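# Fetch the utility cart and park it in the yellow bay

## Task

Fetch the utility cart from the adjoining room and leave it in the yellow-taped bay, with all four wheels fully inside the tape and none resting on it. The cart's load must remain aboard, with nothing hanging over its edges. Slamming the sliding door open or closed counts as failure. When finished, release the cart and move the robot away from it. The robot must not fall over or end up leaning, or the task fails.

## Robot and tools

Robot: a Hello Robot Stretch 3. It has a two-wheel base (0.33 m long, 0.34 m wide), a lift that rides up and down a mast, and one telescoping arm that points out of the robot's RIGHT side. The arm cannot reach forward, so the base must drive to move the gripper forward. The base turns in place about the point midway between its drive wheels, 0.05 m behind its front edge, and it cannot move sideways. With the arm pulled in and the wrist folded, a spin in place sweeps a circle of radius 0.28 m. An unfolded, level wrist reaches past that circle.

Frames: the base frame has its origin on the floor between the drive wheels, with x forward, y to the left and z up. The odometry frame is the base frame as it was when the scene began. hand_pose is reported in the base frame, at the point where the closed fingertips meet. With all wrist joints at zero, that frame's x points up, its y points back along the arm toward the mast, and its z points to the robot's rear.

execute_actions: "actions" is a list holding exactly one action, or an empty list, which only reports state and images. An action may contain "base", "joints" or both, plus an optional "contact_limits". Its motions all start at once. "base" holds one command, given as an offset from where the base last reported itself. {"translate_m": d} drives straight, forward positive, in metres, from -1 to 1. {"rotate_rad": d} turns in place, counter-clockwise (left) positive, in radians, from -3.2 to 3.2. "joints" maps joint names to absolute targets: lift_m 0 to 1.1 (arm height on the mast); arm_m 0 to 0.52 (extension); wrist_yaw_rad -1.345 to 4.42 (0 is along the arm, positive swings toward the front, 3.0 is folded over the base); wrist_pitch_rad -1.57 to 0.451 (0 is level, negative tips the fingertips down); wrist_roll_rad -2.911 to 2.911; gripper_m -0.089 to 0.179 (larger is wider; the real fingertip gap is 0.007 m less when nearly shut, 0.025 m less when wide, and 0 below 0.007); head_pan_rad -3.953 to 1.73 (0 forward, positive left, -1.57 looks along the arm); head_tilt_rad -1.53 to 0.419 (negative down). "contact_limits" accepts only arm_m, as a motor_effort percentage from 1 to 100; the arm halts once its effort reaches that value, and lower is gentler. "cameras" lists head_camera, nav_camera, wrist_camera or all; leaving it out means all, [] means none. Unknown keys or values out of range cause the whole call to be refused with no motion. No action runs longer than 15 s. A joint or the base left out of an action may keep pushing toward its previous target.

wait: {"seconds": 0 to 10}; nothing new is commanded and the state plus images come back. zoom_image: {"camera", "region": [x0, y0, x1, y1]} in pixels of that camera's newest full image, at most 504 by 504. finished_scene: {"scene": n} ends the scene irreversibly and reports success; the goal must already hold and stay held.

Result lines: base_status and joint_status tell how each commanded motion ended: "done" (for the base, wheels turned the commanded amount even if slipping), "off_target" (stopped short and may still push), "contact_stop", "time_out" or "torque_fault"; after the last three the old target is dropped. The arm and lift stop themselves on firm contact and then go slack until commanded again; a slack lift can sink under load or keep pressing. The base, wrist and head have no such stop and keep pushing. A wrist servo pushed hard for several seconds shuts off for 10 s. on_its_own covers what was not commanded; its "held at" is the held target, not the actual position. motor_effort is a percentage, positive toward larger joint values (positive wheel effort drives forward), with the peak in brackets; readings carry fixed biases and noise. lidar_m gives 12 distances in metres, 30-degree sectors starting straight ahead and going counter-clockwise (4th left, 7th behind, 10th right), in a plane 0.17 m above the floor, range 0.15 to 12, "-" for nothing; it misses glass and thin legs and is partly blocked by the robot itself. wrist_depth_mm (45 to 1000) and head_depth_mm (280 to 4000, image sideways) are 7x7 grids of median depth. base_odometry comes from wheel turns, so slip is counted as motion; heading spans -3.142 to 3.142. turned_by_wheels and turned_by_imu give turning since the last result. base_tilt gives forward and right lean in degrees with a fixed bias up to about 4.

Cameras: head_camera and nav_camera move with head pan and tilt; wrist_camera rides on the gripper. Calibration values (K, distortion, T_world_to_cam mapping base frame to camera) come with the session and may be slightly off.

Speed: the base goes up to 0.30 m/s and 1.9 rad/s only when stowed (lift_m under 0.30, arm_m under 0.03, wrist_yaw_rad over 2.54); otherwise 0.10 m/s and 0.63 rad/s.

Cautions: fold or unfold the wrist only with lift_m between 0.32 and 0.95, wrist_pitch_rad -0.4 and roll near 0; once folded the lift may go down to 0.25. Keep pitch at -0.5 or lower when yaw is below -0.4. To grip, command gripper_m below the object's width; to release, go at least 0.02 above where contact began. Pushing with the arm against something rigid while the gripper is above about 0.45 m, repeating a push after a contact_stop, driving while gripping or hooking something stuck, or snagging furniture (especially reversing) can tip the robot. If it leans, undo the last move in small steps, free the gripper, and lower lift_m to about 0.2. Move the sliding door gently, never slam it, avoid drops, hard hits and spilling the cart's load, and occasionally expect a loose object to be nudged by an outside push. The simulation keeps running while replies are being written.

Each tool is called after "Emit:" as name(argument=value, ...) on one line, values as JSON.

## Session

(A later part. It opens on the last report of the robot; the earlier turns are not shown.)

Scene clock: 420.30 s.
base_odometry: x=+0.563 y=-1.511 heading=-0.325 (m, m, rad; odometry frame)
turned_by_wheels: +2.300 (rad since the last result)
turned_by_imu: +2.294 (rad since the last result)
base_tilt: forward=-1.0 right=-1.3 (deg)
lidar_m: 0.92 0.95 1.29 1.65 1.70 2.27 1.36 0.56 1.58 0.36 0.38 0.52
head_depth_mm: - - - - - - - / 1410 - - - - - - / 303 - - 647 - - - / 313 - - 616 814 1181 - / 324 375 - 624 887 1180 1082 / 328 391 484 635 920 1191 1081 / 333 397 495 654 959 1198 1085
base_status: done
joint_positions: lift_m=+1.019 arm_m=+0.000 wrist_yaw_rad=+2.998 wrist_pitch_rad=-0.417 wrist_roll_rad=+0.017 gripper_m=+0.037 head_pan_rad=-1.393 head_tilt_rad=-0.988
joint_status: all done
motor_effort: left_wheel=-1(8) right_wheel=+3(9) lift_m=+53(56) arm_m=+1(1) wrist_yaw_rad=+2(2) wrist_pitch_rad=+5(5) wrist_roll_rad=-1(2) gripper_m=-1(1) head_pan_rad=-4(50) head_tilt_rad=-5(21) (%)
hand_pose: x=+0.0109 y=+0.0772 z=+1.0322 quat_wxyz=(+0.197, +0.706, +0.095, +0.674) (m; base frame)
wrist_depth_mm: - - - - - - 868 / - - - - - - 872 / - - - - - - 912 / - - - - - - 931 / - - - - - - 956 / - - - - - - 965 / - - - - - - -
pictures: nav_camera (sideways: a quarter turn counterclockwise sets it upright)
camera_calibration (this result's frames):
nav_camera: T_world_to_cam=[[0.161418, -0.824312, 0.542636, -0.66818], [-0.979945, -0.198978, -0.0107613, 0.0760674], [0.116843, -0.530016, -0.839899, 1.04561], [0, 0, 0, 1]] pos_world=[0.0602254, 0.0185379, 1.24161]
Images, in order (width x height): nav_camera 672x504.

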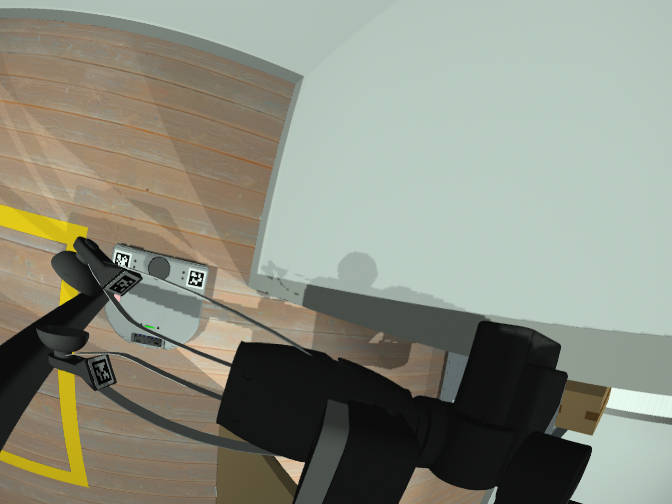

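Emit:
execute_actions(actions=[{"base":{"translate_m":-0.12}}], cameras=[])

Emit:
execute_actions(actions=[{"joints":{"arm_m":0.3},"contact_limits":{"arm_m":14}}], cameras=["nav_camera"])

Scene clock: 428.57 s.
base_odometry: x=+0.449 y=-1.472 heading=-0.325 (m, m, rad; odometry frame)
turned_by_wheels: +0.000 (rad since the last result)
turned_by_imu: +0.001 (rad since the last result)
base_tilt: forward=-0.9 right=-1.3 (deg)
lidar_m: 1.05 1.08 1.45 1.64 1.70 2.28 1.37 0.47 0.47 0.46 0.38 0.52
head_depth_mm: - - - - - - - / 1630 - - - - - - / 1577 - - 1493 - - - / 2560 - - 1500 1331 1206 - / 383 408 - 629 859 1177 1081 / 318 379 475 639 930 1195 1080 / 329 401 498 656 964 1201 1083
base_status: done
joint_positions: lift_m=+1.019 arm_m=+0.000 wrist_yaw_rad=+2.998 wrist_pitch_rad=-0.417 wrist_roll_rad=+0.017 gripper_m=+0.037 head_pan_rad=-1.393 head_tilt_rad=-0.988
joint_status: not commanded
motor_effort: left_wheel=-2(8) right_wheel=+4(5) lift_m=+53(53) arm_m=+2(1) wrist_yaw_rad=+2(2) wrist_pitch_rad=+5(5) wrist_roll_rad=-1(1) gripper_m=+1(0) head_pan_rad=-4(4) head_tilt_rad=-5(4) (%)
hand_pose: x=+0.0109 y=+0.0772 z=+1.0322 quat_wxyz=(+0.197, +0.706, +0.095, +0.674) (m; base frame)
wrist_depth_mm: - - - - - - - / - - - - - - - / - - - - - - - / - - - - - - - / - - - - - - - / - - - - - - - / - - - - - - -
pictures: none
No camera images: the call's "cameras" was empty. Leave "cameras" out to get every camera's image.

Scene clock: 432.00 s.
base_odometry: x=+0.449 y=-1.472 heading=-0.325 (m, m, rad; odometry frame)
turned_by_wheels: +0.000 (rad since the last result)
turned_by_imu: +0.001 (rad since the last result)
base_tilt: forward=-0.9 right=-1.3 (deg)
lidar_m: 1.05 1.08 1.45 1.64 1.69 2.28 1.37 0.47 0.47 0.46 0.38 0.52
head_depth_mm: 1579 1775 1765 1524 1340 1179 1084 / - 1718 1779 1497 1338 1197 1114 / 1629 1750 1760 1526 1334 1198 - / 2558 2094 1805 1501 1314 1200 1116 / 384 419 496 627 857 1181 1081 / 318 379 474 640 929 1198 1085 / 329 400 497 656 969 1200 1082
base_status: not commanded
joint_positions: lift_m=+1.019 arm_m=+0.300 wrist_yaw_rad=+2.998 wrist_pitch_rad=-0.417 wrist_roll_rad=+0.017 gripper_m=+0.037 head_pan_rad=-1.393 head_tilt_rad=-0.988
joint_status: all done
motor_effort: left_wheel=-2(1) right_wheel=+4(3) lift_m=+53(53) arm_m=+5(5) wrist_yaw_rad=+2(2) wrist_pitch_rad=+5(5) wrist_roll_rad=-2(1) gripper_m=+1(0) head_pan_rad=-4(4) head_tilt_rad=-4(5) (%)
contact_limits: arm_m 14 (drawing in: default 16, maximum 28; extending or still: default 28, maximum 44)
hand_pose: x=+0.0109 y=-0.2224 z=+1.0322 quat_wxyz=(+0.197, +0.706, +0.095, +0.674) (m; base frame)
wrist_depth_mm: - - - - - - - / - - - - - - - / - - - - - - - / - - - - - - - / - - - - - - - / - - - - - - - / - - - - - - -
pictures: nav_camera (sideways: a quarter turn counterclockwise sets it upright)
camera_calibration (this result's frames):
nav_camera: T_world_to_cam=[[0.161219, -0.824352, 0.542635, -0.668177], [-0.979993, -0.198741, -0.0107613, 0.0760678], [0.116715, -0.530043, -0.8399, 1.04561], [0, 0, 0, 1]] pos_world=[0.0602298, 0.0185249, 1.24161]
Images, in order (width x height): nav_camera 672x504.

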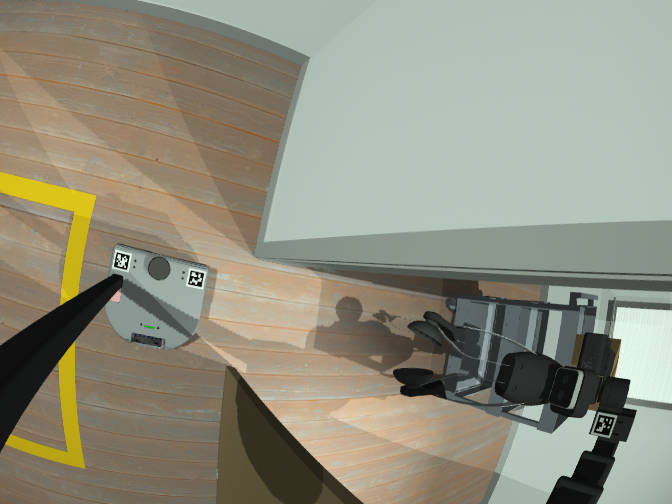

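Arm is in the gap; push the edge gently.

Emit:
execute_actions(actions=[{"base":{"translate_m":-0.12}}], cameras=["nav_camera"])

Scene clock: 436.93 s.
base_odometry: x=+0.336 y=-1.434 heading=-0.326 (m, m, rad; odometry frame)
turned_by_wheels: +0.000 (rad since the last result)
turned_by_imu: +0.001 (rad since the last result)
base_tilt: forward=-0.9 right=-1.3 (deg)
lidar_m: 1.17 1.20 1.62 1.64 1.69 2.29 1.63 0.47 0.39 1.50 0.43 0.53
head_depth_mm: 1575 1922 1768 1524 1341 1045 1082 / - 1715 1783 1499 1338 1178 1110 / 1655 1850 1759 1526 1342 1201 - / 1628 1893 1805 1498 1338 1198 1113 / 2574 2076 1756 1517 1301 1201 1086 / 2569 2106 1657 723 910 1199 1083 / 464 474 518 641 972 1199 1084
base_status: done
joint_positions: lift_m=+1.019 arm_m=+0.300 wrist_yaw_rad=+2.998 wrist_pitch_rad=-0.417 wrist_roll_rad=+0.017 gripper_m=+0.037 head_pan_rad=-1.393 head_tilt_rad=-0.988
joint_status: not commanded
motor_effort: left_wheel=-2(7) right_wheel=+4(6) lift_m=+52(52) arm_m=+5(5) wrist_yaw_rad=+2(2) wrist_pitch_rad=+5(5) wrist_roll_rad=-1(1) gripper_m=+0(0) head_pan_rad=-4(4) head_tilt_rad=-6(5) (%)
hand_pose: x=+0.0109 y=-0.2224 z=+1.0322 quat_wxyz=(+0.197, +0.706, +0.095, +0.674) (m; base frame)
wrist_depth_mm: - - - - - - - / - - - - - - - / - - - - - - - / - - - - - - - / - - - - - - - / - - - - - - - / - - - - - - -
pictures: nav_camera (sideways: a quarter turn counterclockwise sets it upright)
camera_calibration (this result's frames):
nav_camera: T_world_to_cam=[[0.161219, -0.824352, 0.542635, -0.668177], [-0.979993, -0.198741, -0.0107613, 0.0760678], [0.116715, -0.530043, -0.8399, 1.04561], [0, 0, 0, 1]] pos_world=[0.0602298, 0.0185249, 1.24161]
Images, in order (width x height): nav_camera 672x504.

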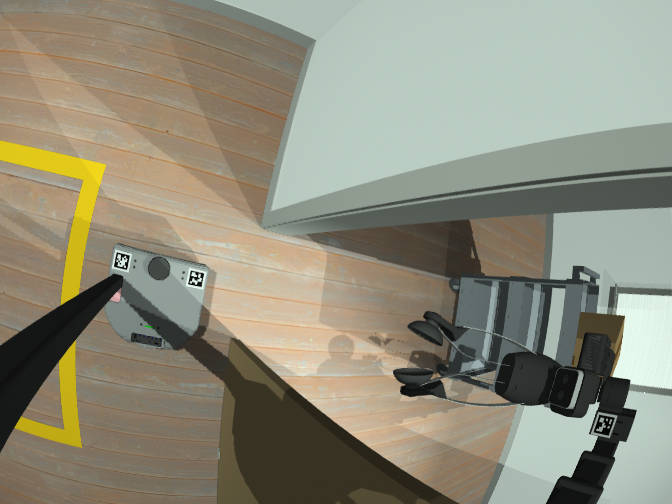

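Emit:
execute_actions(actions=[{"base":{"translate_m":-0.12}}], cameras=["nav_camera"])

Scene clock: 442.93 s.
base_odometry: x=+0.222 y=-1.395 heading=-0.325 (m, m, rad; odometry frame)
turned_by_wheels: +0.001 (rad since the last result)
turned_by_imu: +0.003 (rad since the last result)
base_tilt: forward=+0.3 right=-1.3 (deg)
lidar_m: 1.28 1.32 1.71 1.64 1.69 2.27 1.62 0.47 0.34 1.51 0.51 0.51
head_depth_mm: 2507 2041 1783 535 655 1055 1087 / - 1743 1789 1504 808 1114 1114 / 1671 1884 1762 1523 1347 1180 - / 1604 1874 1792 1488 1337 1194 1113 / 2372 2016 1750 1515 1335 1196 1079 / 2523 2063 1744 1513 1213 1192 1076 / 2444 2064 1727 776 955 1189 1078
base_status: done
joint_positions: lift_m=+1.019 arm_m=+0.300 wrist_yaw_rad=+3.000 wrist_pitch_rad=-0.417 wrist_roll_rad=+0.017 gripper_m=+0.037 head_pan_rad=-1.393 head_tilt_rad=-0.988
joint_status: not commanded
motor_effort: left_wheel=+6(24) right_wheel=-18(30) lift_m=+52(52) arm_m=+5(5) wrist_yaw_rad=+0(2) wrist_pitch_rad=+5(6) wrist_roll_rad=-1(1) gripper_m=+0(0) head_pan_rad=-3(3) head_tilt_rad=-5(5) (%)
hand_pose: x=+0.0105 y=-0.2225 z=+1.0322 quat_wxyz=(+0.196, +0.706, +0.096, +0.674) (m; base frame)
wrist_depth_mm: - - - - - - - / - - - - - - - / - - - - - - - / - - - - - - - / - - - - - - - / - - - - - - - / - - - - - - -
pictures: nav_camera (sideways: a quarter turn counterclockwise sets it upright)
camera_calibration (this result's frames):
nav_camera: T_world_to_cam=[[0.161205, -0.824531, 0.542366, -0.667828], [-0.980004, -0.198686, -0.0107685, 0.0760772], [0.116639, -0.529785, -0.840073, 1.04584], [0, 0, 0, 1]] pos_world=[0.0602274, 0.018541, 1.24161]
Images, in order (width x height): nav_camera 672x504.

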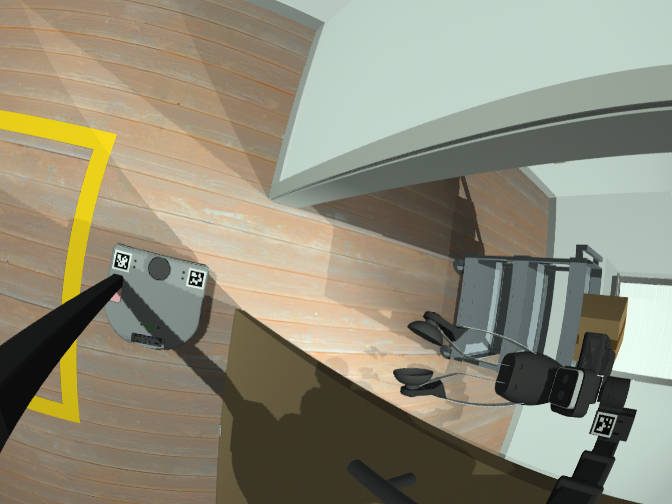

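Emit:
execute_actions(actions=[{"base":{"translate_m":0.28},"joints":{"arm_m":0.0}}], cameras=[])

Emit:
execute_actions(actions=[{"base":{"rotate_rad":-1.7},"joints":{"lift_m":0.28,"head_pan_rad":0,"head_tilt_rad":-1.1}}], cameras=["nav_camera"])

Scene clock: 460.73 s.
base_odometry: x=+0.487 y=-1.485 heading=-0.325 (m, m, rad; odometry frame)
turned_by_wheels: +0.000 (rad since the last result)
turned_by_imu: +0.001 (rad since the last result)
base_tilt: forward=-0.9 right=-1.3 (deg)
lidar_m: 1.01 1.04 1.39 1.64 1.70 2.28 1.37 0.50 1.58 0.37 0.38 0.52
head_depth_mm: - - - - - - - / 1627 - - - - - - / 1623 - - 1493 - - - / 406 - - 782 1017 1194 - / 313 363 - 621 892 1174 1084 / 324 392 486 638 926 1198 1084 / 335 400 498 657 966 1197 1083
base_status: done
joint_positions: lift_m=+1.019 arm_m=+0.000 wrist_yaw_rad=+3.000 wrist_pitch_rad=-0.417 wrist_roll_rad=+0.017 gripper_m=+0.037 head_pan_rad=-1.394 head_tilt_rad=-0.988
joint_status: all done
motor_effort: left_wheel=-2(13) right_wheel=+2(19) lift_m=+49(52) arm_m=+0(0) wrist_yaw_rad=+0(0) wrist_pitch_rad=+6(5) wrist_roll_rad=-1(1) gripper_m=+0(0) head_pan_rad=-3(4) head_tilt_rad=-4(5) (%)
hand_pose: x=+0.0105 y=+0.0770 z=+1.0323 quat_wxyz=(+0.196, +0.706, +0.096, +0.674) (m; base frame)
wrist_depth_mm: - - - - - - 940 / - - - - - - 964 / - - - - - - - / - - - - - - - / - - - - - - - / - - - - - - - / - - - - - - -
pictures: none
No camera images: the call's "cameras" was empty. Leave "cameras" out to get every camera's image.

Scene clock: 468.30 s.
base_odometry: x=+0.487 y=-1.485 heading=-2.025 (m, m, rad; odometry frame)
turned_by_wheels: -1.700 (rad since the last result)
turned_by_imu: -1.693 (rad since the last result)
base_tilt: forward=-0.9 right=-1.3 (deg)
lidar_m: 1.49 0.37 0.47 0.94 1.01 1.25 1.64 1.66 2.05 2.75 0.54 0.50
head_depth_mm: 2120 1831 1605 1435 1202 1179 1081 / 2109 1829 1606 1428 1274 1176 1123 / 1749 1788 1608 1430 1288 1174 - / 1796 1758 1603 1434 1289 1173 - / 1750 1729 1612 1432 1256 1174 - / 1754 1751 1576 688 976 1180 1091 / 2113 417 466 618 928 1175 1078
base_status: done
joint_positions: lift_m=+0.281 arm_m=+0.000 wrist_yaw_rad=+3.000 wrist_pitch_rad=-0.417 wrist_roll_rad=+0.017 gripper_m=+0.037 head_pan_rad=-0.007 head_tilt_rad=-1.086
joint_status: all done
motor_effort: left_wheel=+3(9) right_wheel=-3(5) lift_m=+16(48) arm_m=+0(0) wrist_yaw_rad=+1(0) wrist_pitch_rad=+5(5) wrist_roll_rad=-1(1) gripper_m=+0(0) head_pan_rad=+5(50) head_tilt_rad=-6(15) (%)
hand_pose: x=+0.0105 y=+0.0770 z=+0.2936 quat_wxyz=(+0.196, +0.706, +0.096, +0.674) (m; base frame)
wrist_depth_mm: 795 - 931 967 659 447 336 / 878 - - - 683 452 345 / 871 923 885 890 700 480 358 / 702 693 685 681 640 490 365 / 569 568 - 551 556 501 369 / 477 503 - - 453 474 383 / 429 - - - 407 404 400
pictures: nav_camera (sideways: a quarter turn counterclockwise sets it upright)
camera_calibration (this result's frames):
nav_camera: T_world_to_cam=[[0.889272, 0.00677218, 0.457328, -0.561494], [0.0142606, -0.999815, -0.0129244, 0.0728173], [0.457156, 0.0180151, -0.889204, 1.10761], [0, 0, 0, 1]] pos_world=[-0.00806943, 0.0566526, 1.24262]
Images, in order (width x height): nav_camera 672x504.

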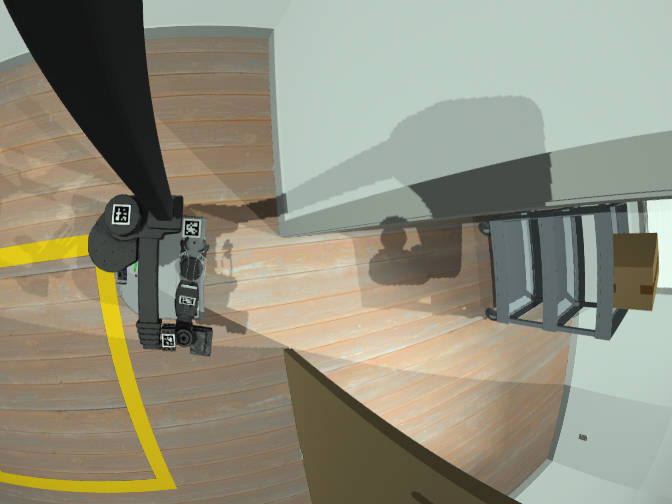

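Emit:
execute_actions(actions=[{"base":{"translate_m":-0.25}}], cameras=[])

Emit:
execute_actions(actions=[{"base":{"rotate_rad":-0.6}}], cameras=[])

Emit:
execute_actions(actions=[{"base":{"translate_m":0.27}}], cameras=[])

Emit:
execute_actions(actions=[{"base":{"rotate_rad":0.6}}], cameras=["nav_camera"])

Scene clock: 479.67 s.
base_odometry: x=+0.597 y=-1.260 heading=-2.025 (m, m, rad; odometry frame)
turned_by_wheels: +0.000 (rad since the last result)
turned_by_imu: +0.002 (rad since the last result)
base_tilt: forward=-0.9 right=-1.3 (deg)
lidar_m: 0.61 0.61 0.77 0.97 0.98 1.21 1.40 1.41 1.74 2.78 0.96 0.71
head_depth_mm: 2114 1830 978 1277 1298 1177 1081 / 2122 1832 1601 1387 1294 1177 1119 / 1972 1826 1610 1430 1293 1173 - / 1911 1821 1605 1432 1290 1177 - / 1906 1830 1604 1378 1295 1176 - / 1757 700 836 1132 1287 1174 1088 / 540 656 820 1087 1290 1175 1077
base_status: done
joint_positions: lift_m=+0.281 arm_m=+0.000 wrist_yaw_rad=+3.000 wrist_pitch_rad=-0.417 wrist_roll_rad=+0.017 gripper_m=+0.037 head_pan_rad=-0.007 head_tilt_rad=-1.088
joint_status: not commanded
motor_effort: left_wheel=+4(7) right_wheel=-3(9) lift_m=+16(16) arm_m=+0(0) wrist_yaw_rad=+0(0) wrist_pitch_rad=+5(5) wrist_roll_rad=-1(1) gripper_m=+0(0) head_pan_rad=+5(5) head_tilt_rad=-5(5) (%)
hand_pose: x=+0.0105 y=+0.0770 z=+0.2935 quat_wxyz=(+0.196, +0.706, +0.096, +0.674) (m; base frame)
wrist_depth_mm: 761 - 863 929 - 723 552 / 827 - 953 - - 746 564 / 864 901 871 880 868 759 579 / 703 711 699 680 675 661 584 / 569 564 - 560 565 555 542 / 479 494 - - 454 462 461 / 428 - - - 404 405 402
pictures: none
No camera images: the call's "cameras" was empty. Leave "cameras" out to get every camera's image.

Scene clock: 481.17 s.
base_odometry: x=+0.597 y=-1.260 heading=-2.624 (m, m, rad; odometry frame)
turned_by_wheels: -0.600 (rad since the last result)
turned_by_imu: -0.596 (rad since the last result)
base_tilt: forward=-0.9 right=-1.3 (deg)
lidar_m: 0.70 1.73 0.61 0.73 0.97 0.97 1.15 1.40 1.40 1.65 2.78 1.07
head_depth_mm: 1116 1514 1603 1430 1290 1175 1076 / 954 1232 1559 1435 1288 1176 1119 / 835 1043 1387 1432 1288 1176 - / 744 904 1149 1407 1286 1172 - / 671 815 1111 1401 1290 1170 - / 2066 1815 1607 1426 1284 1177 1093 / 2118 1822 1601 1432 1289 1172 1080
base_status: done
joint_positions: lift_m=+0.281 arm_m=+0.000 wrist_yaw_rad=+3.000 wrist_pitch_rad=-0.417 wrist_roll_rad=+0.017 gripper_m=+0.037 head_pan_rad=-0.007 head_tilt_rad=-1.088
joint_status: not commanded
motor_effort: left_wheel=+4(10) right_wheel=-3(8) lift_m=+16(16) arm_m=+0(0) wrist_yaw_rad=+0(0) wrist_pitch_rad=+5(5) wrist_roll_rad=-2(1) gripper_m=+1(0) head_pan_rad=+4(4) head_tilt_rad=-5(5) (%)
hand_pose: x=+0.0105 y=+0.0770 z=+0.2935 quat_wxyz=(+0.196, +0.706, +0.096, +0.674) (m; base frame)
wrist_depth_mm: 711 - 930 763 636 521 - / 757 - - 823 686 576 - / 773 863 899 833 718 645 824 / 698 684 685 688 668 667 664 / 567 572 - 556 567 547 544 / 484 498 - - 455 463 462 / 429 - - - 408 404 398
pictures: none
No camera images: the call's "cameras" was empty. Leave "cameras" out to get every camera's image.

Scene clock: 483.87 s.
base_odometry: x=+0.362 y=-1.394 heading=-2.624 (m, m, rad; odometry frame)
turned_by_wheels: +0.000 (rad since the last result)
turned_by_imu: +0.001 (rad since the last result)
base_tilt: forward=-0.9 right=-1.3 (deg)
lidar_m: 0.44 1.55 0.47 0.49 0.91 1.15 1.36 1.59 1.60 1.89 2.60 0.70
head_depth_mm: 707 956 1494 1434 1295 1176 1080 / 605 781 1103 1409 1292 1177 1117 / 530 660 878 1299 1291 1174 - / 410 550 726 998 1272 1173 - / 425 503 619 874 1268 1174 - / 393 500 1572 1430 1286 1171 1089 / 2064 1829 1603 1431 1287 1174 1077
base_status: done
joint_positions: lift_m=+0.281 arm_m=+0.000 wrist_yaw_rad=+3.000 wrist_pitch_rad=-0.417 wrist_roll_rad=+0.017 gripper_m=+0.037 head_pan_rad=-0.007 head_tilt_rad=-1.088
joint_status: not commanded
motor_effort: left_wheel=+3(10) right_wheel=-2(6) lift_m=+16(16) arm_m=+0(0) wrist_yaw_rad=+0(1) wrist_pitch_rad=+5(5) wrist_roll_rad=-1(1) gripper_m=+0(0) head_pan_rad=+5(5) head_tilt_rad=-5(5) (%)
hand_pose: x=+0.0105 y=+0.0770 z=+0.2935 quat_wxyz=(+0.196, +0.706, +0.096, +0.674) (m; base frame)
wrist_depth_mm: 851 - 672 532 507 - - / 890 - 741 596 580 - - / 859 864 804 656 765 843 824 / 704 693 695 654 647 666 657 / 580 566 - 562 558 546 542 / 480 497 - - 460 466 462 / 424 - - - 405 395 398
pictures: none
No camera images: the call's "cameras" was empty. Leave "cameras" out to get every camera's image.

Scene clock: 485.43 s.
base_odometry: x=+0.362 y=-1.394 heading=-2.025 (m, m, rad; odometry frame)
turned_by_wheels: +0.600 (rad since the last result)
turned_by_imu: +0.597 (rad since the last result)
base_tilt: forward=-0.9 right=-1.3 (deg)
lidar_m: 1.55 0.47 0.53 1.07 1.16 1.43 1.59 1.61 1.99 2.61 0.62 0.44
head_depth_mm: 2122 481 560 799 1249 1177 1079 / 2121 1832 1606 825 1243 1177 1117 / 2119 1826 1600 1434 1271 1176 - / 1787 1792 1605 1434 1294 1175 - / 1795 1755 1602 1431 1291 1175 - / 1783 1747 1604 1432 1258 1174 1092 / 1782 1786 1605 928 1059 1173 1078
base_status: done
joint_positions: lift_m=+0.281 arm_m=+0.000 wrist_yaw_rad=+3.000 wrist_pitch_rad=-0.417 wrist_roll_rad=+0.017 gripper_m=+0.037 head_pan_rad=-0.007 head_tilt_rad=-1.088
joint_status: not commanded
motor_effort: left_wheel=-3(8) right_wheel=+4(10) lift_m=+17(16) arm_m=+0(0) wrist_yaw_rad=+0(1) wrist_pitch_rad=+5(5) wrist_roll_rad=-1(1) gripper_m=+1(0) head_pan_rad=+5(5) head_tilt_rad=-5(4) (%)
hand_pose: x=+0.0105 y=+0.0770 z=+0.2935 quat_wxyz=(+0.196, +0.706, +0.096, +0.674) (m; base frame)
wrist_depth_mm: 902 - - - 725 492 371 / 962 - - - 770 520 387 / 922 886 889 889 778 528 420 / 704 695 685 675 671 547 481 / 570 562 - 565 557 536 521 / 487 496 - - 451 463 465 / 429 - - - 404 402 402
pictures: nav_camera (sideways: a quarter turn counterclockwise sets it upright)
camera_calibration (this result's frames):
nav_camera: T_world_to_cam=[[0.889773, 0.00720071, 0.456346, -0.560218], [0.0147319, -0.999808, -0.0129479, 0.0728451], [0.456165, 0.0182435, -0.889708, 1.10828], [0, 0, 0, 1]] pos_world=[-0.00816239, 0.0566462, 1.24264]
Images, in order (width x height): nav_camera 672x504.

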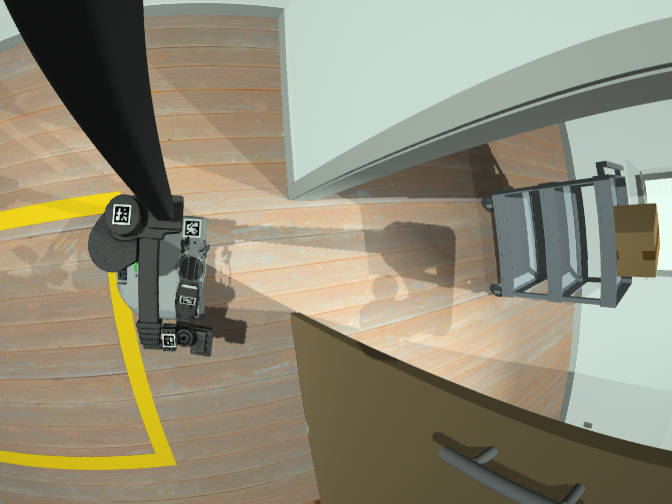

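Emit:
execute_actions(actions=[{"base":{"rotate_rad":0.3}}], cameras=[])

Emit:
execute_actions(actions=[{"base":{"translate_m":0.22}}], cameras=[])

Emit:
execute_actions(actions=[{"base":{"rotate_rad":-0.3},"joints":{"head_tilt_rad":-1.4}}], cameras=["nav_camera"])

Scene clock: 506.73 s.
base_odometry: x=+0.362 y=-1.394 heading=-1.725 (m, m, rad; odometry frame)
turned_by_wheels: +0.300 (rad since the last result)
turned_by_imu: +0.299 (rad since the last result)
base_tilt: forward=-0.9 right=-1.3 (deg)
lidar_m: 0.54 0.47 0.72 1.15 1.26 1.61 1.59 1.74 2.62 0.92 0.46 0.44
head_depth_mm: 1751 1796 1606 1438 968 1174 1083 / 1790 1763 1612 1432 1297 1172 1116 / 1792 1761 1613 1430 1288 1174 - / 1794 1761 1600 1431 1295 1174 - / 2121 1822 1603 1408 1273 1175 - / 2118 1756 693 868 1237 1175 1091 / 459 502 606 877 1256 1171 1079
base_status: done
joint_positions: lift_m=+0.281 arm_m=+0.000 wrist_yaw_rad=+3.000 wrist_pitch_rad=-0.417 wrist_roll_rad=+0.017 gripper_m=+0.037 head_pan_rad=-0.006 head_tilt_rad=-1.088
joint_status: not commanded
motor_effort: left_wheel=-2(8) right_wheel=+3(9) lift_m=+16(17) arm_m=+0(0) wrist_yaw_rad=+1(0) wrist_pitch_rad=+5(6) wrist_roll_rad=-1(1) gripper_m=+0(0) head_pan_rad=+5(4) head_tilt_rad=-5(6) (%)
hand_pose: x=+0.0105 y=+0.0770 z=+0.2935 quat_wxyz=(+0.196, +0.706, +0.096, +0.674) (m; base frame)
wrist_depth_mm: - - - - - 730 489 / - - - - - 741 492 / 910 902 890 883 849 705 495 / 714 697 695 691 675 646 495 / 575 559 - 551 564 540 480 / 486 487 - - 451 463 459 / 429 - - - 409 404 398
pictures: none
No camera images: the call's "cameras" was empty. Leave "cameras" out to get every camera's image.

Scene clock: 509.00 s.
base_odometry: x=+0.328 y=-1.611 heading=-1.725 (m, m, rad; odometry frame)
turned_by_wheels: +0.000 (rad since the last result)
turned_by_imu: +0.000 (rad since the last result)
base_tilt: forward=-0.9 right=-1.3 (deg)
lidar_m: 1.33 0.27 0.35 1.12 1.22 1.82 1.81 1.97 2.65 0.39 0.31 1.35
head_depth_mm: 1372 1686 1609 1432 1289 1133 1081 / 1410 1678 1603 1434 1297 1175 1116 / 1410 1679 1606 1429 1287 1174 - / 1403 1691 1610 1431 1293 1175 - / 2120 1823 1605 1431 1290 1162 - / 2124 1823 1599 700 717 1142 1088 / 2117 1821 430 449 593 1145 1078
base_status: done
joint_positions: lift_m=+0.281 arm_m=+0.000 wrist_yaw_rad=+3.000 wrist_pitch_rad=-0.417 wrist_roll_rad=+0.017 gripper_m=+0.037 head_pan_rad=-0.006 head_tilt_rad=-1.088
joint_status: not commanded
motor_effort: left_wheel=-2(5) right_wheel=+4(9) lift_m=+16(16) arm_m=+0(0) wrist_yaw_rad=+1(0) wrist_pitch_rad=+6(5) wrist_roll_rad=-1(1) gripper_m=+0(0) head_pan_rad=+4(5) head_tilt_rad=-5(5) (%)
hand_pose: x=+0.0105 y=+0.0770 z=+0.2935 quat_wxyz=(+0.196, +0.706, +0.096, +0.674) (m; base frame)
wrist_depth_mm: - - - - 752 368 228 / - - - - 743 367 229 / 888 872 873 900 710 368 251 / 700 695 699 683 617 350 274 / 575 568 - 556 544 350 312 / 475 503 - - 455 375 372 / 426 - - - 403 402 401
pictures: none
No camera images: the call's "cameras" was empty. Leave "cameras" out to get every camera's image.

Scene clock: 510.47 s.
base_odometry: x=+0.328 y=-1.611 heading=-2.025 (m, m, rad; odometry frame)
turned_by_wheels: -0.300 (rad since the last result)
turned_by_imu: -0.298 (rad since the last result)
base_tilt: forward=-0.9 right=-1.3 (deg)
lidar_m: 1.33 0.31 0.27 0.52 1.12 1.39 1.81 1.82 2.25 2.63 0.31 3.22
head_depth_mm: 1464 1397 1335 926 1232 1185 1143 / 1458 1397 1334 1257 1232 1176 1142 / 1451 1391 1331 1274 1242 1163 1136 / 1451 1392 1325 1276 1241 - 1127 / 1448 1384 1327 1273 1235 - 1126 / 1448 1383 1322 1164 1221 - 1127 / 1439 1377 1323 733 1212 1183 1121
base_status: done
joint_positions: lift_m=+0.281 arm_m=+0.000 wrist_yaw_rad=+3.000 wrist_pitch_rad=-0.417 wrist_roll_rad=+0.017 gripper_m=+0.037 head_pan_rad=-0.006 head_tilt_rad=-1.384
joint_status: all done
motor_effort: left_wheel=+4(10) right_wheel=-3(8) lift_m=+16(16) arm_m=+0(0) wrist_yaw_rad=-1(0) wrist_pitch_rad=+5(5) wrist_roll_rad=-1(1) gripper_m=+0(1) head_pan_rad=+5(4) head_tilt_rad=-7(25) (%)
hand_pose: x=+0.0105 y=+0.0770 z=+0.2935 quat_wxyz=(+0.196, +0.706, +0.096, +0.674) (m; base frame)
wrist_depth_mm: 906 - - 687 371 260 277 / 916 - - 766 400 283 - / 910 888 890 755 420 312 786 / 695 691 682 681 431 361 645 / 565 561 - 554 400 427 537 / 486 497 - - 442 470 461 / 432 - - - 414 406 398
pictures: nav_camera (sideways: a quarter turn counterclockwise sets it upright)
camera_calibration (this result's frames):
nav_camera: T_world_to_cam=[[0.9842, 0.00681926, 0.176929, -0.196902], [0.0102718, -0.999774, -0.0186053, 0.0802315], [0.176762, 0.0201287, -0.984048, 1.23244], [0, 0, 0, 1]] pos_world=[-0.0248817, 0.0567487, 1.24911]
Images, in order (width x height): nav_camera 672x504.

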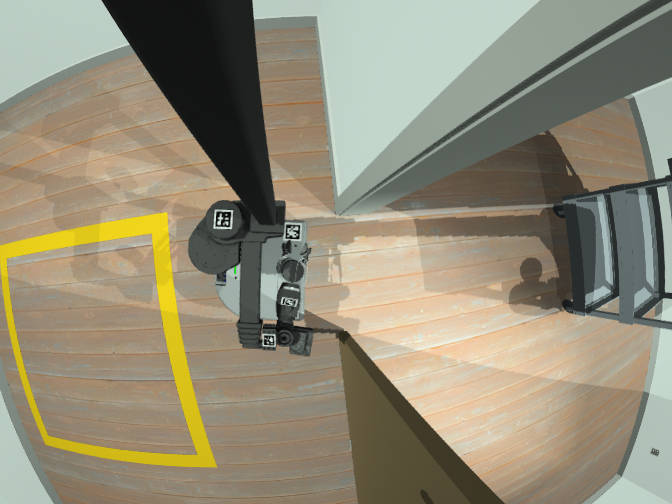

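Emit:
execute_actions(actions=[{"base":{"translate_m":-0.4},"joints":{"head_pan_rad":-1.2,"head_tilt_rad":-0.5}}], cameras=["nav_camera","head_camera"])

Scene clock: 521.50 s.
base_odometry: x=+0.504 y=-1.252 heading=-2.025 (m, m, rad; odometry frame)
turned_by_wheels: +0.000 (rad since the last result)
turned_by_imu: +0.002 (rad since the last result)
base_tilt: forward=-0.9 right=-1.3 (deg)
lidar_m: 1.72 0.60 0.75 1.06 1.06 1.32 1.42 1.43 1.77 2.69 0.92 0.64
head_depth_mm: 2155 2341 2552 2648 1940 1532 1264 / 2198 2375 2608 2647 1935 1541 1271 / 2230 2453 2670 2679 1959 1541 1279 / 2225 2423 2650 2523 1966 1545 1276 / 1649 1726 1797 1899 1800 1549 1284 / 1138 1174 1222 1268 1319 1378 1278 / 917 944 972 1000 1030 1067 1106
base_status: done
joint_positions: lift_m=+0.281 arm_m=+0.000 wrist_yaw_rad=+3.000 wrist_pitch_rad=-0.417 wrist_roll_rad=+0.017 gripper_m=+0.037 head_pan_rad=-1.193 head_tilt_rad=-0.507
joint_status: all done
motor_effort: left_wheel=+2(8) right_wheel=-2(7) lift_m=+16(17) arm_m=+0(0) wrist_yaw_rad=+0(0) wrist_pitch_rad=+5(5) wrist_roll_rad=-1(1) gripper_m=+0(0) head_pan_rad=-4(50) head_tilt_rad=+3(30) (%)
hand_pose: x=+0.0105 y=+0.0770 z=+0.2935 quat_wxyz=(+0.196, +0.706, +0.096, +0.674) (m; base frame)
wrist_depth_mm: 821 - 971 - - 701 529 / 895 - - - - 727 544 / 922 900 885 867 839 746 563 / 718 695 691 675 673 665 567 / 571 560 - 557 558 547 536 / 483 502 - - 449 461 456 / 424 - - - 403 398 401
pictures: head_camera (sideways: a quarter turn clockwise sets it upright), nav_camera (sideways: a quarter turn counterclockwise sets it upright)
camera_calibration (this result's frames):
head_camera: T_world_to_cam=[[-0.108809, 0.472409, -0.874637, 1.1537], [0.948691, 0.312136, 0.0505689, -0.0742855], [0.296895, -0.824258, -0.482133, 0.581998], [0, 0, 0, 1]] pos_world=[0.0232144, -0.0421128, 1.29342]
nav_camera: T_world_to_cam=[[0.194434, -0.454267, 0.869389, -1.09423], [-0.919923, -0.392099, 0.000859478, 0.0605755], [0.340496, -0.799938, -0.494128, 0.594517], [0, 0, 0, 1]] pos_world=[0.0660499, 0.00225649, 1.24502]
Images, in order (width x height): head_camera 896x504, nav_camera 672x504.

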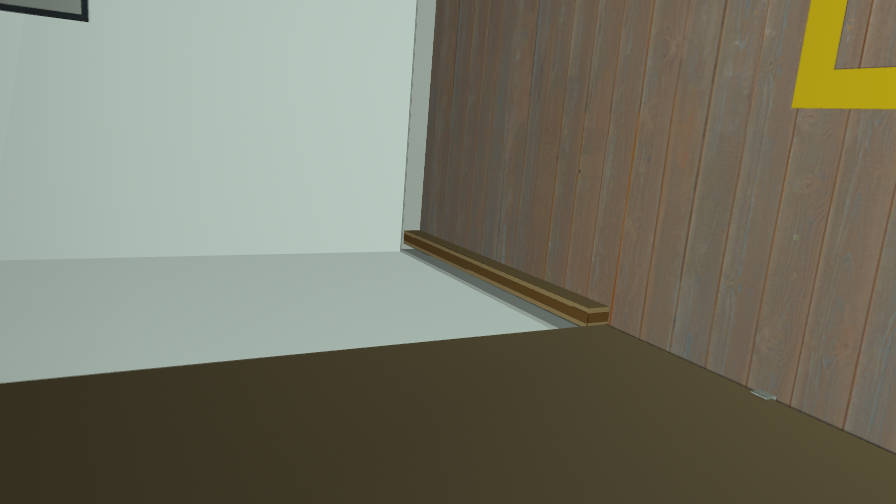

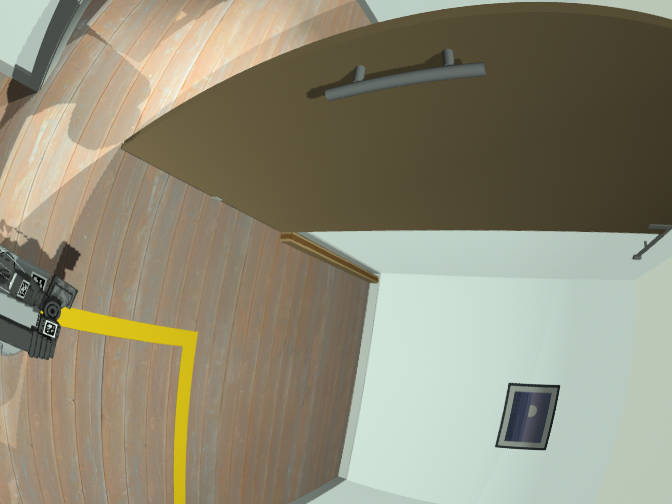

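Emit:
execute_actions(actions=[{"base":{"rotate_rad":1.57},"joints":{"head_pan_rad":-2.2,"head_tilt_rad":-0.9}}], cameras=[])

Emit:
execute_actions(actions=[{"base":{"translate_m":-1.0}}], cameras=[])

Emit:
execute_actions(actions=[{"base":{"translate_m":-0.55},"joints":{"head_pan_rad":-1.57,"head_tilt_rad":-1.1}}], cameras=["nav_camera","head_camera"])

Scene clock: 534.23 s.
base_odometry: x=+0.504 y=-1.252 heading=-0.455 (m, m, rad; odometry frame)
turned_by_wheels: +1.570 (rad since the last result)
turned_by_imu: +1.564 (rad since the last result)
base_tilt: forward=-1.0 right=-1.3 (deg)
lidar_m: 1.06 1.07 1.32 1.42 1.43 1.76 2.70 0.93 0.64 1.72 0.60 0.75
head_depth_mm: 978 1220 1712 1642 1408 1229 1112 / 846 1024 1301 1611 1407 1235 1117 / 748 881 1083 1391 1409 1237 1132 / 668 776 924 1144 1371 1234 - / 572 662 806 967 1263 1235 1131 / 552 624 765 1609 1412 1234 1098 / 2870 2397 1974 1648 1415 1239 1100
base_status: done
joint_positions: lift_m=+0.281 arm_m=+0.000 wrist_yaw_rad=+3.000 wrist_pitch_rad=-0.417 wrist_roll_rad=+0.017 gripper_m=+0.037 head_pan_rad=-2.193 head_tilt_rad=-0.890
joint_status: all done
motor_effort: left_wheel=-2(8) right_wheel=+4(10) lift_m=+17(16) arm_m=+0(0) wrist_yaw_rad=+0(1) wrist_pitch_rad=+5(5) wrist_roll_rad=-1(1) gripper_m=+0(0) head_pan_rad=-4(50) head_tilt_rad=-4(25) (%)
hand_pose: x=+0.0105 y=+0.0770 z=+0.2935 quat_wxyz=(+0.196, +0.706, +0.096, +0.674) (m; base frame)
wrist_depth_mm: - - - - - - 922 / - - - - - - 936 / 892 896 856 878 851 840 837 / 705 679 682 671 675 667 650 / 562 562 - 552 572 541 544 / 487 494 - - 449 465 456 / 431 - - - 403 400 404
pictures: none
No camera images: the call's "cameras" was empty. Leave "cameras" out to get every camera's image.

Scene clock: 539.23 s.
base_odometry: x=-0.395 y=-0.812 heading=-0.455 (m, m, rad; odometry frame)
turned_by_wheels: +0.000 (rad since the last result)
turned_by_imu: +0.002 (rad since the last result)
base_tilt: forward=-0.9 right=-1.3 (deg)
lidar_m: 1.87 2.06 1.39 1.27 1.27 1.57 1.72 1.28 0.76 0.70 0.70 0.87
head_depth_mm: 1366 1715 1908 1649 1410 1230 1116 / 1184 1437 1765 1638 1404 1234 1113 / 1048 1233 1516 1612 1410 1231 1134 / 936 1086 1296 1509 1407 1235 - / 846 968 1129 1357 1378 1237 1133 / 774 871 965 1092 1317 1238 1102 / 667 734 832 959 1135 1226 1099
base_status: done
joint_positions: lift_m=+0.281 arm_m=+0.000 wrist_yaw_rad=+3.000 wrist_pitch_rad=-0.417 wrist_roll_rad=+0.017 gripper_m=+0.037 head_pan_rad=-2.193 head_tilt_rad=-0.890
joint_status: not commanded
motor_effort: left_wheel=-2(8) right_wheel=+4(6) lift_m=+16(17) arm_m=-1(0) wrist_yaw_rad=+0(1) wrist_pitch_rad=+5(5) wrist_roll_rad=-1(1) gripper_m=+0(0) head_pan_rad=-4(4) head_tilt_rad=-4(4) (%)
hand_pose: x=+0.0105 y=+0.0770 z=+0.2935 quat_wxyz=(+0.196, +0.706, +0.096, +0.674) (m; base frame)
wrist_depth_mm: - - - - - - - / - - - - - - - / 907 869 880 867 875 841 845 / 698 693 688 666 688 667 646 / 575 566 - 552 560 545 547 / 474 488 - - 453 467 462 / 432 - - - 408 403 401
pictures: none
No camera images: the call's "cameras" was empty. Leave "cameras" out to get every camera's image.

Scene clock: 542.70 s.
base_odometry: x=-0.889 y=-0.570 heading=-0.455 (m, m, rad; odometry frame)
turned_by_wheels: +0.000 (rad since the last result)
turned_by_imu: +0.001 (rad since the last result)
base_tilt: forward=-1.0 right=-1.3 (deg)
lidar_m: 2.08 2.00 1.29 1.18 1.19 1.28 1.17 1.18 0.92 0.84 0.79 0.97
head_depth_mm: 861 1053 1366 1434 1297 1181 1105 / 842 1026 1320 1409 1295 1195 - / 822 999 1275 1414 1289 - - / 806 974 1234 1388 1289 - - / 790 950 1197 1387 1294 1174 1078 / 774 929 1129 1372 1292 1174 1077 / 746 864 1048 1366 1281 1176 1076
base_status: done
joint_positions: lift_m=+0.281 arm_m=+0.000 wrist_yaw_rad=+3.000 wrist_pitch_rad=-0.417 wrist_roll_rad=+0.017 gripper_m=+0.037 head_pan_rad=-1.577 head_tilt_rad=-1.086
joint_status: all done
motor_effort: left_wheel=-3(10) right_wheel=+3(7) lift_m=+17(16) arm_m=+0(0) wrist_yaw_rad=+0(0) wrist_pitch_rad=+6(5) wrist_roll_rad=-1(1) gripper_m=+0(0) head_pan_rad=+5(48) head_tilt_rad=-6(22) (%)
hand_pose: x=+0.0105 y=+0.0770 z=+0.2935 quat_wxyz=(+0.196, +0.706, +0.096, +0.674) (m; base frame)
wrist_depth_mm: 940 - - - - - - / - - - - - - - / 912 887 876 866 853 849 829 / 704 690 680 686 662 669 657 / 577 564 - 555 570 546 538 / 482 493 - - 454 475 460 / 430 - - - 411 407 405
pictures: head_camera (sideways: a quarter turn clockwise sets it upright), nav_camera (sideways: a quarter turn counterclockwise sets it upright)
camera_calibration (this result's frames):
head_camera: T_world_to_cam=[[0.0782375, 0.879187, -0.470009, 0.625255], [0.996455, -0.0835908, 0.00950669, -0.0210951], [-0.0309302, -0.469086, -0.88261, 1.10485], [0, 0, 0, 1]] pos_world=[0.00627511, -0.0332107, 1.26923]
nav_camera: T_world_to_cam=[[0.00798322, -0.889147, 0.457553, -0.556411], [-0.999794, -0.0156247, -0.012919, 0.0789961], [0.018636, -0.457355, -0.889089, 1.11014], [0, 0, 0, 1]] pos_world=[0.0627332, 0.0142316, 1.24262]
Images, in order (width x height): head_camera 896x504, nav_camera 672x504.

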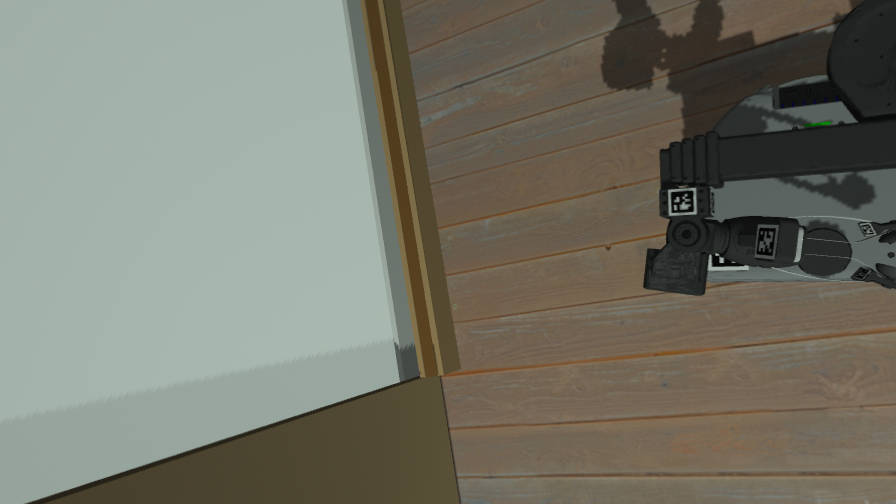

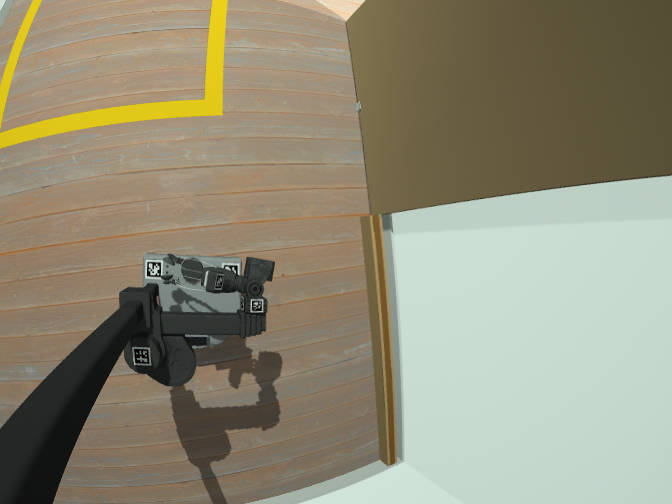

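Emit:
execute_actions(actions=[{"joints":{"lift_m":0.6,"wrist_pitch_rad":-0.4,"wrist_roll_rad":0,"arm_m":0.1}}], cameras=[])

Emit:
execute_actions(actions=[{"joints":{"wrist_yaw_rad":0}}], cameras=[])

Emit:
execute_actions(actions=[{"joints":{"wrist_pitch_rad":-1.57,"wrist_roll_rad":1.57,"gripper_m":0.09,"arm_m":0.4,"lift_m":0.35}}], cameras=["wrist_camera","head_camera"])

Scene clock: 553.20 s.
base_odometry: x=-0.889 y=-0.570 heading=-0.455 (m, m, rad; odometry frame)
turned_by_wheels: +0.000 (rad since the last result)
turned_by_imu: +0.002 (rad since the last result)
base_tilt: forward=-0.9 right=-1.3 (deg)
lidar_m: 2.08 2.01 1.30 1.18 1.19 1.28 1.17 1.18 0.92 0.84 0.80 0.97
head_depth_mm: 863 1058 1366 1431 1290 1181 1094 / 842 1026 1316 1433 - - - / 824 1003 1276 1418 1275 1204 - / 807 978 1236 1412 - - - / 788 950 1198 1388 1291 1178 1077 / 774 931 1126 1374 1289 1177 1076 / 748 865 1049 1364 1287 1178 1077
base_status: not commanded
joint_positions: lift_m=+0.599 arm_m=+0.100 wrist_yaw_rad=+3.000 wrist_pitch_rad=-0.417 wrist_roll_rad=+0.008 gripper_m=+0.037 head_pan_rad=-1.577 head_tilt_rad=-1.086
joint_status: all done
motor_effort: left_wheel=-2(2) right_wheel=+3(4) lift_m=+52(54) arm_m=+5(5) wrist_yaw_rad=+0(0) wrist_pitch_rad=+5(5) wrist_roll_rad=-4(5) gripper_m=+0(0) head_pan_rad=+4(5) head_tilt_rad=-5(5) (%)
hand_pose: x=+0.0105 y=-0.0224 z=+0.6122 quat_wxyz=(+0.196, +0.703, +0.097, +0.677) (m; base frame)
wrist_depth_mm: - - - - - - - / - - - - - - - / - - - - - - - / - - - - - - - / - - - - - 990 985 / 844 831 844 854 804 815 800 / 721 727 730 753 717 716 707
pictures: none
No camera images: the call's "cameras" was empty. Leave "cameras" out to get every camera's image.

Scene clock: 555.73 s.
base_odometry: x=-0.889 y=-0.570 heading=-0.455 (m, m, rad; odometry frame)
turned_by_wheels: +0.000 (rad since the last result)
turned_by_imu: +0.001 (rad since the last result)
base_tilt: forward=-0.9 right=-1.3 (deg)
lidar_m: 2.08 2.01 1.30 1.18 1.19 1.28 1.17 1.18 0.92 0.84 0.80 0.97
head_depth_mm: 862 1055 1369 1430 1293 1179 1092 / 841 1028 1321 1434 - - - / 823 998 1274 1434 1256 1210 - / 805 976 1240 1401 1273 1210 - / 790 952 1199 1385 1293 1175 1079 / 774 930 1128 1368 1288 1175 1077 / 746 864 1051 1367 1289 1176 1078
base_status: not commanded
joint_positions: lift_m=+0.599 arm_m=+0.100 wrist_yaw_rad=+0.003 wrist_pitch_rad=-0.417 wrist_roll_rad=+0.006 gripper_m=+0.037 head_pan_rad=-1.577 head_tilt_rad=-1.086
joint_status: all done
motor_effort: left_wheel=-2(2) right_wheel=+4(3) lift_m=+52(52) arm_m=+5(5) wrist_yaw_rad=-4(7) wrist_pitch_rad=+5(5) wrist_roll_rad=-3(4) gripper_m=+0(0) head_pan_rad=+4(4) head_tilt_rad=-5(6) (%)
hand_pose: x=-0.0208 y=-0.4692 z=+0.6122 quat_wxyz=(+0.690, +0.147, -0.693, -0.146) (m; base frame)
wrist_depth_mm: 360 413 435 459 479 492 518 / 388 453 476 492 526 550 572 / 428 466 528 542 585 616 632 / 470 498 569 612 655 679 713 / 536 550 647 710 745 809 829 / 590 626 706 739 735 765 790 / 693 707 698 712 729 727 714
pictures: none
No camera images: the call's "cameras" was empty. Leave "cameras" out to get every camera's image.

Scene clock: 559.17 s.
base_odometry: x=-0.889 y=-0.570 heading=-0.455 (m, m, rad; odometry frame)
turned_by_wheels: +0.000 (rad since the last result)
turned_by_imu: +0.001 (rad since the last result)
base_tilt: forward=-0.9 right=-1.3 (deg)
lidar_m: 2.08 2.00 1.29 1.18 1.19 1.29 1.17 1.18 0.92 0.84 0.80 0.97
head_depth_mm: 859 1056 1366 1433 1289 1176 1110 / 841 1026 1316 1413 1291 1192 - / 823 1000 1245 1409 1289 1207 - / 807 977 1225 1388 1292 1204 - / 789 950 1195 1390 1292 1173 1082 / 773 928 1129 1374 1285 1172 1078 / 746 864 1051 1368 1286 1175 1075
base_status: not commanded
joint_positions: lift_m=+0.351 arm_m=+0.400 wrist_yaw_rad=+0.001 wrist_pitch_rad=-1.546 wrist_roll_rad=+1.563 gripper_m=+0.090 head_pan_rad=-1.577 head_tilt_rad=-1.086
joint_status: all done
joint sent to its limit — the command would take wrist_pitch_rad past its lower limit, so that joint was sent only as far as its limit.
motor_effort: left_wheel=-2(3) right_wheel=+4(3) lift_m=+16(48) arm_m=+5(5) wrist_yaw_rad=-2(3) wrist_pitch_rad=-2(4) wrist_roll_rad=+4(5) gripper_m=+0(86) head_pan_rad=+4(4) head_tilt_rad=-5(5) (%)
hand_pose: x=-0.0216 y=-0.5266 z=+0.2326 quat_wxyz=(+0.003, +0.003, -0.715, -0.699) (m; base frame)
wrist_depth_mm: 288 357 359 360 357 351 354 / 294 370 371 369 366 367 369 / 305 379 379 381 381 380 377 / 319 370 389 398 390 394 388 / 330 353 405 411 403 404 405 / 339 342 426 417 422 416 416 / 342 369 439 440 436 432 435
pictures: head_camera (sideways: a quarter turn clockwise sets it upright), wrist_camera
camera_calibration (this result's frames):
head_camera: T_world_to_cam=[[0.078238, 0.879299, -0.4698, 0.624982], [0.996455, -0.0835928, 0.00948817, -0.021071], [-0.0309289, -0.468877, -0.882722, 1.10499], [0, 0, 0, 1]] pos_world=[0.00627517, -0.0332029, 1.26922]
wrist_camera: T_world_to_cam=[[0.0323259, 0.998923, -0.0332952, 0.534992], [0.978371, -0.0248158, 0.205365, -0.00643036], [0.204317, -0.0392137, -0.978119, 0.374329], [0, 0, 0, 1]] pos_world=[-0.0874848, -0.519897, 0.385272]
Images, in order (width x height): head_camera 896x504, wrist_camera 644x364.

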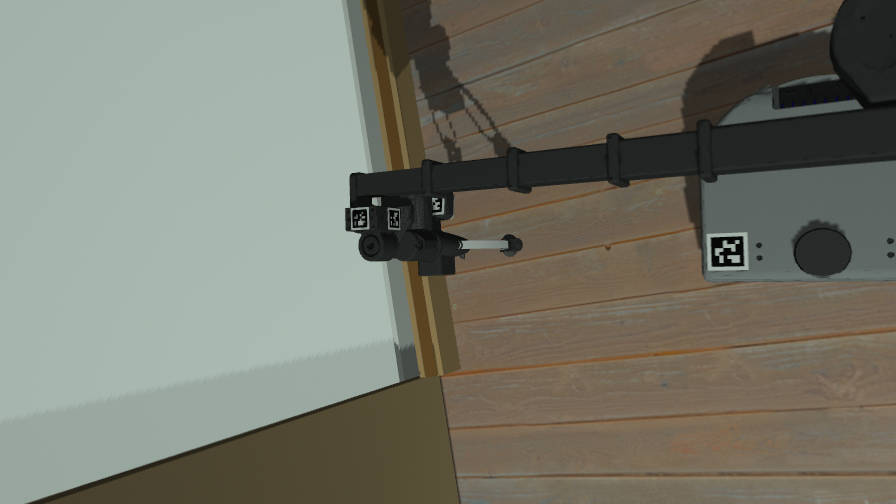

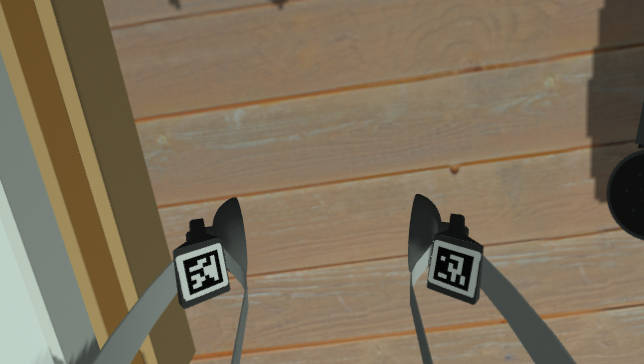

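Emit:
execute_actions(actions=[{"base":{"rotate_rad":0.3},"joints":{"arm_m":0.2}}], cameras=[])

Emit:
execute_actions(actions=[{"base":{"translate_m":-0.4}}], cameras=[])

Emit:
execute_actions(actions=[{"base":{"rotate_rad":-0.3}}], cameras=[])

Emit:
execute_actions(actions=[{"base":{"translate_m":0.45},"joints":{"arm_m":0.45}}], cameras=["wrist_camera"])

Scene clock: 571.93 s.
base_odometry: x=-0.889 y=-0.570 heading=-0.155 (m, m, rad; odometry frame)
turned_by_wheels: +0.300 (rad since the last result)
turned_by_imu: +0.300 (rad since the last result)
base_tilt: forward=-0.9 right=-1.3 (deg)
lidar_m: 2.58 1.48 1.19 1.18 1.29 1.18 1.17 1.05 0.84 0.79 0.85 1.32
head_depth_mm: 769 923 1157 1364 1295 1178 1109 / 780 940 1178 1390 1289 1194 - / 789 950 1200 1400 - - - / 796 963 1214 1414 1270 1208 - / 755 913 1161 1406 1292 1174 1079 / 762 928 1187 1414 1289 1176 1079 / 774 945 1211 1425 1286 1172 1077
base_status: done
joint_positions: lift_m=+0.351 arm_m=+0.200 wrist_yaw_rad=+0.001 wrist_pitch_rad=-1.547 wrist_roll_rad=+1.563 gripper_m=+0.090 head_pan_rad=-1.577 head_tilt_rad=-1.087
joint_status: all done
motor_effort: left_wheel=-2(7) right_wheel=+3(9) lift_m=+16(16) arm_m=-1(2) wrist_yaw_rad=-2(1) wrist_pitch_rad=-2(2) wrist_roll_rad=+3(4) gripper_m=+0(0) head_pan_rad=+4(4) head_tilt_rad=-5(5) (%)
hand_pose: x=-0.0216 y=-0.3270 z=+0.2326 quat_wxyz=(+0.003, +0.003, -0.715, -0.699) (m; base frame)
wrist_depth_mm: 361 359 359 356 357 - - / 370 374 369 366 365 - - / 387 380 383 382 379 - - / 396 401 390 391 390 - - / 416 412 402 411 409 - - / 426 422 425 424 421 430 425 / 442 442 437 430 434 434 433
pictures: none
No camera images: the call's "cameras" was empty. Leave "cameras" out to get every camera's image.

Scene clock: 577.17 s.
base_odometry: x=-1.284 y=-0.509 heading=-0.155 (m, m, rad; odometry frame)
turned_by_wheels: +0.000 (rad since the last result)
turned_by_imu: +0.002 (rad since the last result)
base_tilt: forward=-0.9 right=-1.3 (deg)
lidar_m: 2.98 1.55 1.24 1.24 0.98 0.79 0.78 0.85 0.79 0.78 0.85 1.22
head_depth_mm: 715 857 1075 1346 1298 1178 1106 / 722 870 1091 1348 1294 1193 - / 731 884 1117 1363 - - - / 740 899 1136 1372 1280 1206 - / 751 912 1157 1377 1290 1179 1079 / 762 928 1184 1385 1290 1173 1077 / 773 939 1196 1403 1286 1177 1078
base_status: done
joint_positions: lift_m=+0.351 arm_m=+0.200 wrist_yaw_rad=+0.001 wrist_pitch_rad=-1.547 wrist_roll_rad=+1.563 gripper_m=+0.090 head_pan_rad=-1.577 head_tilt_rad=-1.087
joint_status: not commanded
motor_effort: left_wheel=-2(7) right_wheel=+3(4) lift_m=+16(16) arm_m=-1(0) wrist_yaw_rad=-1(1) wrist_pitch_rad=-2(2) wrist_roll_rad=+4(4) gripper_m=+1(1) head_pan_rad=+5(5) head_tilt_rad=-5(5) (%)
hand_pose: x=-0.0216 y=-0.3270 z=+0.2326 quat_wxyz=(+0.003, +0.003, -0.715, -0.699) (m; base frame)
wrist_depth_mm: 357 358 358 357 358 - - / 373 367 372 369 368 - - / 382 386 380 380 382 - - / 397 400 397 392 386 - - / 406 406 412 410 406 - - / 422 428 426 423 424 423 423 / 430 436 446 441 436 435 430
pictures: none
No camera images: the call's "cameras" was empty. Leave "cameras" out to get every camera's image.

Scene clock: 578.60 s.
base_odometry: x=-1.284 y=-0.509 heading=-0.455 (m, m, rad; odometry frame)
turned_by_wheels: -0.300 (rad since the last result)
turned_by_imu: -0.299 (rad since the last result)
base_tilt: forward=-0.9 right=-1.2 (deg)
lidar_m: 2.18 2.10 1.36 1.24 1.25 0.85 0.78 0.79 0.86 0.78 0.79 0.90
head_depth_mm: 799 979 1266 1409 1295 1177 1108 / 780 956 1226 1397 1291 1189 - / 764 932 1185 1397 - - - / 749 907 1147 1375 1276 1202 - / 733 886 1108 1368 1289 1175 1078 / 719 859 1078 1339 1287 1176 1076 / 704 840 1049 1319 1286 1174 1075
base_status: done
joint_positions: lift_m=+0.351 arm_m=+0.200 wrist_yaw_rad=+0.001 wrist_pitch_rad=-1.547 wrist_roll_rad=+1.563 gripper_m=+0.090 head_pan_rad=-1.577 head_tilt_rad=-1.087
joint_status: not commanded
motor_effort: left_wheel=+3(8) right_wheel=-3(5) lift_m=+16(16) arm_m=+0(0) wrist_yaw_rad=-2(2) wrist_pitch_rad=-2(2) wrist_roll_rad=+4(4) gripper_m=-1(0) head_pan_rad=+4(5) head_tilt_rad=-5(5) (%)
hand_pose: x=-0.0216 y=-0.3270 z=+0.2326 quat_wxyz=(+0.003, +0.003, -0.715, -0.699) (m; base frame)
wrist_depth_mm: 358 359 358 358 357 - - / 369 371 368 371 366 - - / 386 381 383 381 383 - - / 389 397 396 389 390 - - / 401 411 406 408 406 - - / 391 419 426 423 421 423 421 / 384 438 441 440 440 428 433
pictures: none
No camera images: the call's "cameras" was empty. Leave "cameras" out to get every camera's image.

Scene clock: 584.23 s.
base_odometry: x=-0.880 y=-0.706 heading=-0.455 (m, m, rad; odometry frame)
turned_by_wheels: +0.000 (rad since the last result)
turned_by_imu: +0.000 (rad since the last result)
base_tilt: forward=-0.9 right=-1.3 (deg)
lidar_m: 1.75 2.23 1.43 1.31 1.32 1.34 1.22 1.21 0.78 0.71 0.66 0.82
head_depth_mm: 727 893 1158 1391 1296 1178 1105 / 710 866 1116 1368 1292 1191 - / 694 846 1041 1365 1292 1204 - / 680 822 1005 1344 1290 1207 - / 666 802 1012 1308 1285 1177 1075 / 653 778 925 1204 1293 1179 1079 / 614 705 872 1156 1290 1174 1077
base_status: done
joint_positions: lift_m=+0.351 arm_m=+0.450 wrist_yaw_rad=+0.001 wrist_pitch_rad=-1.547 wrist_roll_rad=+1.564 gripper_m=+0.090 head_pan_rad=-1.577 head_tilt_rad=-1.087
joint_status: all done
motor_effort: left_wheel=+3(8) right_wheel=-3(4) lift_m=+16(16) arm_m=+5(5) wrist_yaw_rad=-2(2) wrist_pitch_rad=-2(2) wrist_roll_rad=+4(4) gripper_m=+1(1) head_pan_rad=+4(5) head_tilt_rad=-6(5) (%)
hand_pose: x=-0.0216 y=-0.5764 z=+0.2326 quat_wxyz=(+0.003, +0.003, -0.715, -0.699) (m; base frame)
wrist_depth_mm: 207 276 286 357 355 354 354 / 202 278 297 365 369 368 365 / 195 270 306 378 380 382 373 / 189 259 312 391 388 390 394 / 184 249 320 403 407 405 404 / 178 225 340 413 416 421 417 / 174 253 346 434 438 436 436
pictures: wrist_camera
camera_calibration (this result's frames):
wrist_camera: T_world_to_cam=[[0.0327799, 0.998932, -0.0325602, 0.584597], [0.978358, -0.0254113, 0.205352, -0.00801229], [0.204306, -0.0385869, -0.978146, 0.372756], [0, 0, 0, 1]] pos_world=[-0.0874803, -0.569793, 0.38529]
Images, in order (width x height): wrist_camera 644x364.

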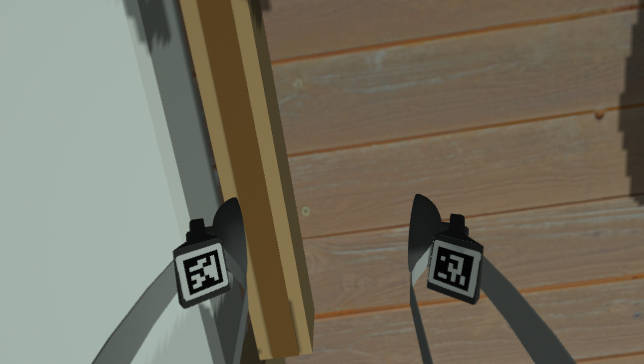

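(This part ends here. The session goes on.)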